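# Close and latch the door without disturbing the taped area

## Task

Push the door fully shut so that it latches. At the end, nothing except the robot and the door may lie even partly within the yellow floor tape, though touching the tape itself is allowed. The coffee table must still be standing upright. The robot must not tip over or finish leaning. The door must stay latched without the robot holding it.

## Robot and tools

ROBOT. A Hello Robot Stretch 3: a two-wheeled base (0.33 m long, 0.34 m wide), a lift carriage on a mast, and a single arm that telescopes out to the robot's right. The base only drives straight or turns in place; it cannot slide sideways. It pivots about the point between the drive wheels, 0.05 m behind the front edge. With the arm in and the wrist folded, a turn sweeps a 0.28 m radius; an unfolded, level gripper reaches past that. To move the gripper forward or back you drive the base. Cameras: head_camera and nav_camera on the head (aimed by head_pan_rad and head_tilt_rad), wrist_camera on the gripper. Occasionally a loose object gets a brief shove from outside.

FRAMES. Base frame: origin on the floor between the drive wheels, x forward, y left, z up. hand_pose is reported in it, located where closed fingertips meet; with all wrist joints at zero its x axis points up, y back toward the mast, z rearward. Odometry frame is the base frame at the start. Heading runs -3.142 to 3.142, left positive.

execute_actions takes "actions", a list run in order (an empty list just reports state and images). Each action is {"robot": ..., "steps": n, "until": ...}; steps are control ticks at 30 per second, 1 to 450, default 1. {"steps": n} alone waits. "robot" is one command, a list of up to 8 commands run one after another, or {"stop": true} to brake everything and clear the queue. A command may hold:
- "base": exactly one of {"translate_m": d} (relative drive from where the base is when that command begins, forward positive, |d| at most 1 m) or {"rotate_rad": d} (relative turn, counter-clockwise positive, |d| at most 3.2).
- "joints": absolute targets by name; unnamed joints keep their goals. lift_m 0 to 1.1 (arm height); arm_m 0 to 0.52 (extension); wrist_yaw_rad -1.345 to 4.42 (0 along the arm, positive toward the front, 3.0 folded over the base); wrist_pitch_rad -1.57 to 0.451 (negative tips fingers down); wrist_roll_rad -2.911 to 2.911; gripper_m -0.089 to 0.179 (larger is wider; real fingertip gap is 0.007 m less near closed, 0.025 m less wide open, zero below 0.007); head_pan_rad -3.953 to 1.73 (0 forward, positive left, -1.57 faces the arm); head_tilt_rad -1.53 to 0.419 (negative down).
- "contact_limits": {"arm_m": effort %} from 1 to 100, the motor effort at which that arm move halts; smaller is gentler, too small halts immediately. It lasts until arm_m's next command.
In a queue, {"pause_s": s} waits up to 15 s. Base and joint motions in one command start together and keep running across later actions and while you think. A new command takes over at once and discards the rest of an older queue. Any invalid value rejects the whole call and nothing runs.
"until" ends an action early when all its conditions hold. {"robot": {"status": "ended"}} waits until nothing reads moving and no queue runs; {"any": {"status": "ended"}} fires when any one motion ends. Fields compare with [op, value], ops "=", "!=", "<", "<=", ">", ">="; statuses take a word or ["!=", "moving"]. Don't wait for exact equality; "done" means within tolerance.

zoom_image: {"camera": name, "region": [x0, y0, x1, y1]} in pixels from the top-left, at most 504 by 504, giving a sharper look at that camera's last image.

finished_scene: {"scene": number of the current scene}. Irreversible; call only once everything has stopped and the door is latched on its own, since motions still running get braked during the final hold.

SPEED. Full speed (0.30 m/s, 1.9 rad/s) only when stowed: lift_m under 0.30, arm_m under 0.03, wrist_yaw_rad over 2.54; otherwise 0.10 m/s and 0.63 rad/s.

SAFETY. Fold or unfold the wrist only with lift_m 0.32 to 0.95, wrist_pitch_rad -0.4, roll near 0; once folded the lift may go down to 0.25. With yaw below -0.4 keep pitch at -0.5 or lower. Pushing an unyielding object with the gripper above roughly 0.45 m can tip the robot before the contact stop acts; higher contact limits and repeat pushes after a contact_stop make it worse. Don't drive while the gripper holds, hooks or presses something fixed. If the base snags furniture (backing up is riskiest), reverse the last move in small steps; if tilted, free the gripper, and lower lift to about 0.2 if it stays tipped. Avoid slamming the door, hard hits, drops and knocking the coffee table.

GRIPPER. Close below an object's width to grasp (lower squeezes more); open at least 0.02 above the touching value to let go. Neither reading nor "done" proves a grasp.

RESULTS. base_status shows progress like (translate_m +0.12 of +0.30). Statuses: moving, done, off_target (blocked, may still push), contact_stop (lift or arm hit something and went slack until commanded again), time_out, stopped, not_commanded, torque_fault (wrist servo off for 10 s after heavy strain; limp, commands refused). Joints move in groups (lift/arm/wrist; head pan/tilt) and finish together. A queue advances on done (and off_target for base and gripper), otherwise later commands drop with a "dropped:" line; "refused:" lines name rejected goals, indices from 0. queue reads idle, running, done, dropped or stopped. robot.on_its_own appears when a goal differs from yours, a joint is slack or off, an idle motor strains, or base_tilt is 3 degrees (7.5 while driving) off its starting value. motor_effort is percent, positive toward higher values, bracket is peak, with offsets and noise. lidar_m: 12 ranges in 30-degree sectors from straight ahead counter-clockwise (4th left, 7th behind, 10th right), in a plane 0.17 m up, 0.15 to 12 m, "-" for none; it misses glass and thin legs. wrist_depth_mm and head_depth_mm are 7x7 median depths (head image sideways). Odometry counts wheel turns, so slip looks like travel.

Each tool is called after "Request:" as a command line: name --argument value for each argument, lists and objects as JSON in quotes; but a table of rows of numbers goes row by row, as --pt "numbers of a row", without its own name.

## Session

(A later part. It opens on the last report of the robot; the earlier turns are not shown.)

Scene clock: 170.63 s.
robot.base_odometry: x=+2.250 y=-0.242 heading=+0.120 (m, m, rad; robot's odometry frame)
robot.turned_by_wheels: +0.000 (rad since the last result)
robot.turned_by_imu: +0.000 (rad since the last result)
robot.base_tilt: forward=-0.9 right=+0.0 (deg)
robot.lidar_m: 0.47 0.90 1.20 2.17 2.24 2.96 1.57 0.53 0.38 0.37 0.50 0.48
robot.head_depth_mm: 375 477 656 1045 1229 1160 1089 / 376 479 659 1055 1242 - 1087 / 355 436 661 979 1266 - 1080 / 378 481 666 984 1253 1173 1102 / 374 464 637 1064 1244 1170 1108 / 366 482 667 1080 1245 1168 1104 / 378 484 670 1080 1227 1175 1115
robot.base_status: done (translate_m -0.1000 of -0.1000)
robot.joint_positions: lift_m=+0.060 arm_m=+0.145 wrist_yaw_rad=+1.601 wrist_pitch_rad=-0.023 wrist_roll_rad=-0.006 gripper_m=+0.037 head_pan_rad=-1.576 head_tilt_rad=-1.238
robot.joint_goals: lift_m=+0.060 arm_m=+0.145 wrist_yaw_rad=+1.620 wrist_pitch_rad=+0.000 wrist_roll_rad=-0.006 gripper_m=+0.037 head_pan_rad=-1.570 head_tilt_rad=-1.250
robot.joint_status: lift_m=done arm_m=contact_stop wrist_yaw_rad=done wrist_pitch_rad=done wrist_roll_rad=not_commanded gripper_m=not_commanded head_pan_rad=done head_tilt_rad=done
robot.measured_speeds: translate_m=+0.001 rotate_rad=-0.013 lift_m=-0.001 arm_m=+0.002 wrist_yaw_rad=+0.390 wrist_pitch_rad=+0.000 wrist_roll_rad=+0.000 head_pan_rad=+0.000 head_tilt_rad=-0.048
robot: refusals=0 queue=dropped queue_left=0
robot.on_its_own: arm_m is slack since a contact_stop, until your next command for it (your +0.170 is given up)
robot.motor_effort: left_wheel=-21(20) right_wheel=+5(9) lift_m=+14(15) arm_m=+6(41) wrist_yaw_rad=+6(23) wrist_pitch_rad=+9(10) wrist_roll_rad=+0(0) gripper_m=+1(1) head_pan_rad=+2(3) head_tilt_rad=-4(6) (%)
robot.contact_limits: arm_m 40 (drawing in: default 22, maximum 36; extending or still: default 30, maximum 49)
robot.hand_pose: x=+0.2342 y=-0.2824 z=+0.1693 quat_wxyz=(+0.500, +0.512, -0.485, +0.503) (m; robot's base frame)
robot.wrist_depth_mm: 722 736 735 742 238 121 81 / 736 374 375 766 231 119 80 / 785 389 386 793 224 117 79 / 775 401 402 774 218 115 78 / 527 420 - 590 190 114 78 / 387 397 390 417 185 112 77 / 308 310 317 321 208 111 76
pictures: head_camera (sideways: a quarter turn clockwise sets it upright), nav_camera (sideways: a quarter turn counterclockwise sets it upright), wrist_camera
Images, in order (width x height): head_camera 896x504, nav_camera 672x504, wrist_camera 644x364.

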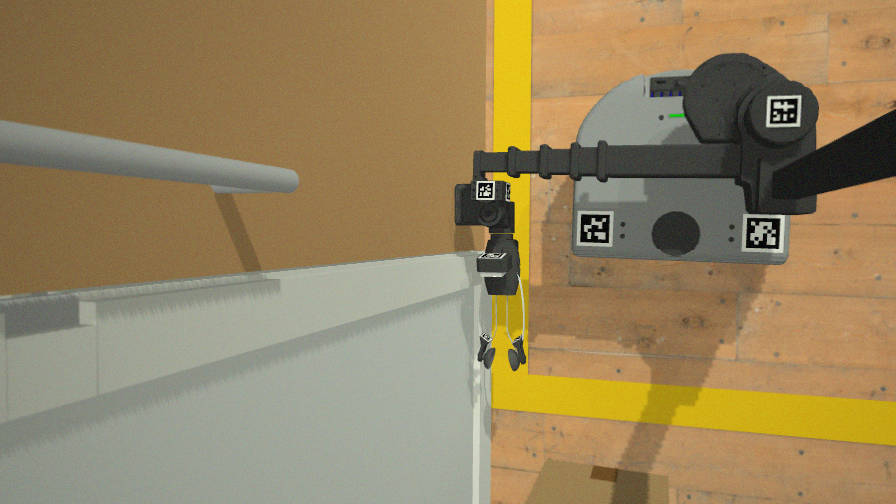

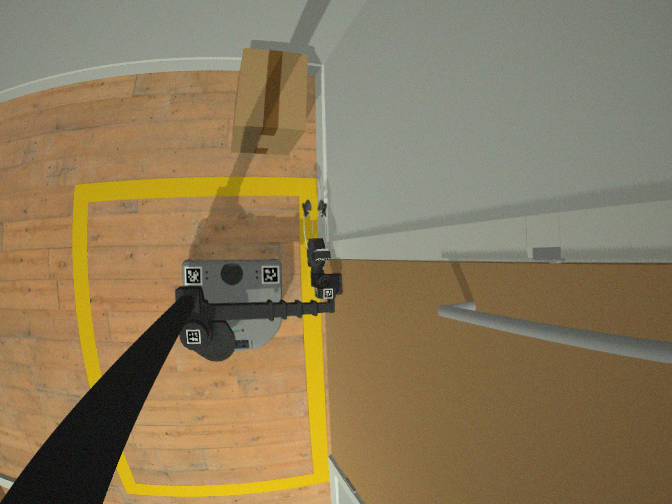

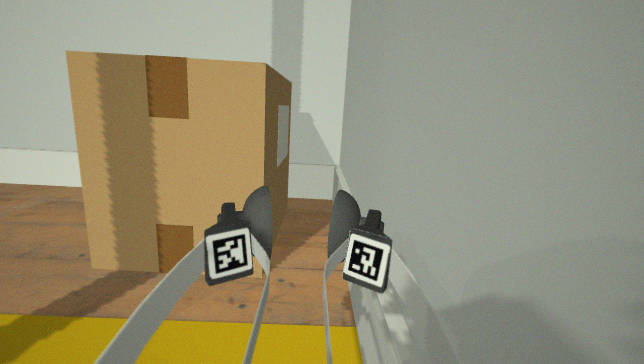

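Request:
execute_actions --actions '[{"robot": {"joints": {"arm_m": 0.1, "head_tilt_rad": -0.7}}, "steps": 100, "until": {"robot": {"status": "ended"}}}]'

Scene clock: 173.10 s.
robot.base_odometry: x=+2.250 y=-0.242 heading=+0.120 (m, m, rad; robot's odometry frame)
robot.turned_by_wheels: +0.000 (rad since the last result)
robot.turned_by_imu: +0.001 (rad since the last result)
robot.base_tilt: forward=-0.8 right=+0.1 (deg)
robot.lidar_m: 0.47 0.90 1.20 2.17 2.24 2.95 1.57 0.53 0.38 0.38 - 0.49
robot.head_depth_mm: 287 314 360 423 512 649 890 / - 314 361 424 514 654 897 / 288 315 352 364 487 658 903 / 289 317 364 428 520 661 913 / 285 312 357 428 500 637 919 / - 304 351 424 524 667 924 / 286 318 366 432 526 672 938
robot.base_status: done (translate_m -0.1000 of -0.1000)
robot.joint_positions: lift_m=+0.060 arm_m=+0.100 wrist_yaw_rad=+1.619 wrist_pitch_rad=-0.022 wrist_roll_rad=-0.006 gripper_m=+0.037 head_pan_rad=-1.576 head_tilt_rad=-0.705
robot.joint_goals: lift_m=+0.060 arm_m=+0.100 wrist_yaw_rad=+1.620 wrist_pitch_rad=+0.000 wrist_roll_rad=-0.006 gripper_m=+0.037 head_pan_rad=-1.570 head_tilt_rad=-0.700
robot.joint_status: lift_m=done arm_m=done wrist_yaw_rad=done wrist_pitch_rad=done wrist_roll_rad=not_commanded gripper_m=not_commanded head_pan_rad=done head_tilt_rad=done
robot.measured_speeds: translate_m=+0.000 rotate_rad=+0.000 lift_m=+0.000 arm_m=+0.000 wrist_yaw_rad=+0.000 wrist_pitch_rad=+0.000 wrist_roll_rad=+0.000 head_pan_rad=+0.000 head_tilt_rad=+0.000
robot: refusals=0 queue=done queue_left=0
robot.motor_effort: left_wheel=-1(10) right_wheel=+1(13) lift_m=+14(15) arm_m=-3(6) wrist_yaw_rad=+0(11) wrist_pitch_rad=+9(9) wrist_roll_rad=+0(0) gripper_m=+0(1) head_pan_rad=+3(2) head_tilt_rad=+2(23) (%)
robot.hand_pose: x=+0.2340 y=-0.2331 z=+0.1694 quat_wxyz=(+0.495, +0.516, -0.480, +0.508) (m; robot's base frame)
robot.wrist_depth_mm: 741 737 745 743 418 205 136 / 770 383 379 768 406 202 134 / 795 395 388 776 392 199 133 / 807 412 405 733 382 195 131 / 526 430 - 511 327 192 130 / 388 402 391 417 288 190 129 / 306 312 318 326 314 186 127
pictures: head_camera (sideways: a quarter turn clockwise sets it upright), nav_camera (sideways: a quarter turn counterclockwise sets it upright), wrist_camera
Images, in order (width x height): head_camera 896x504, nav_camera 672x504, wrist_camera 644x364.

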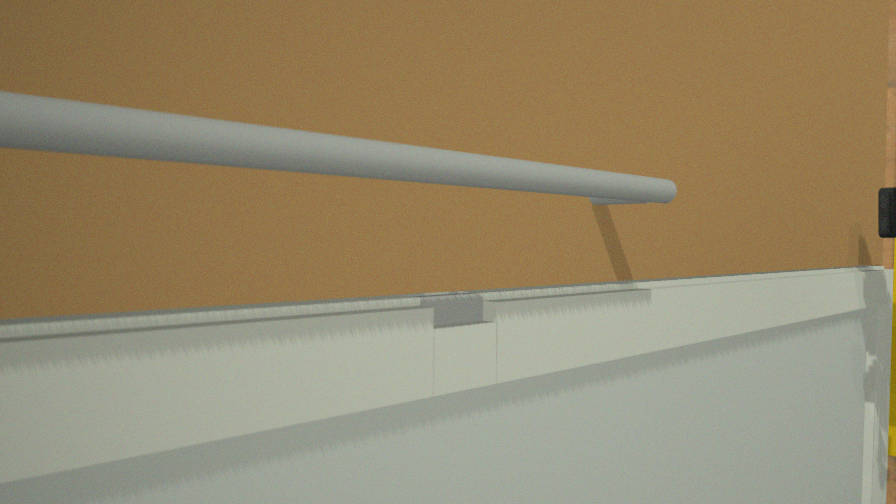

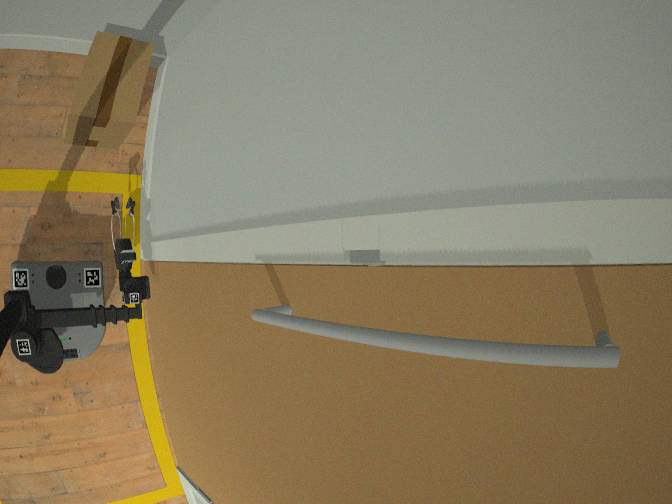

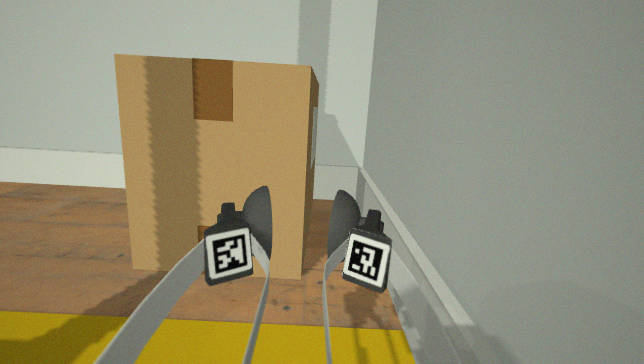

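Request:
finished_scene --scene 1

The scene is finished: the task was done.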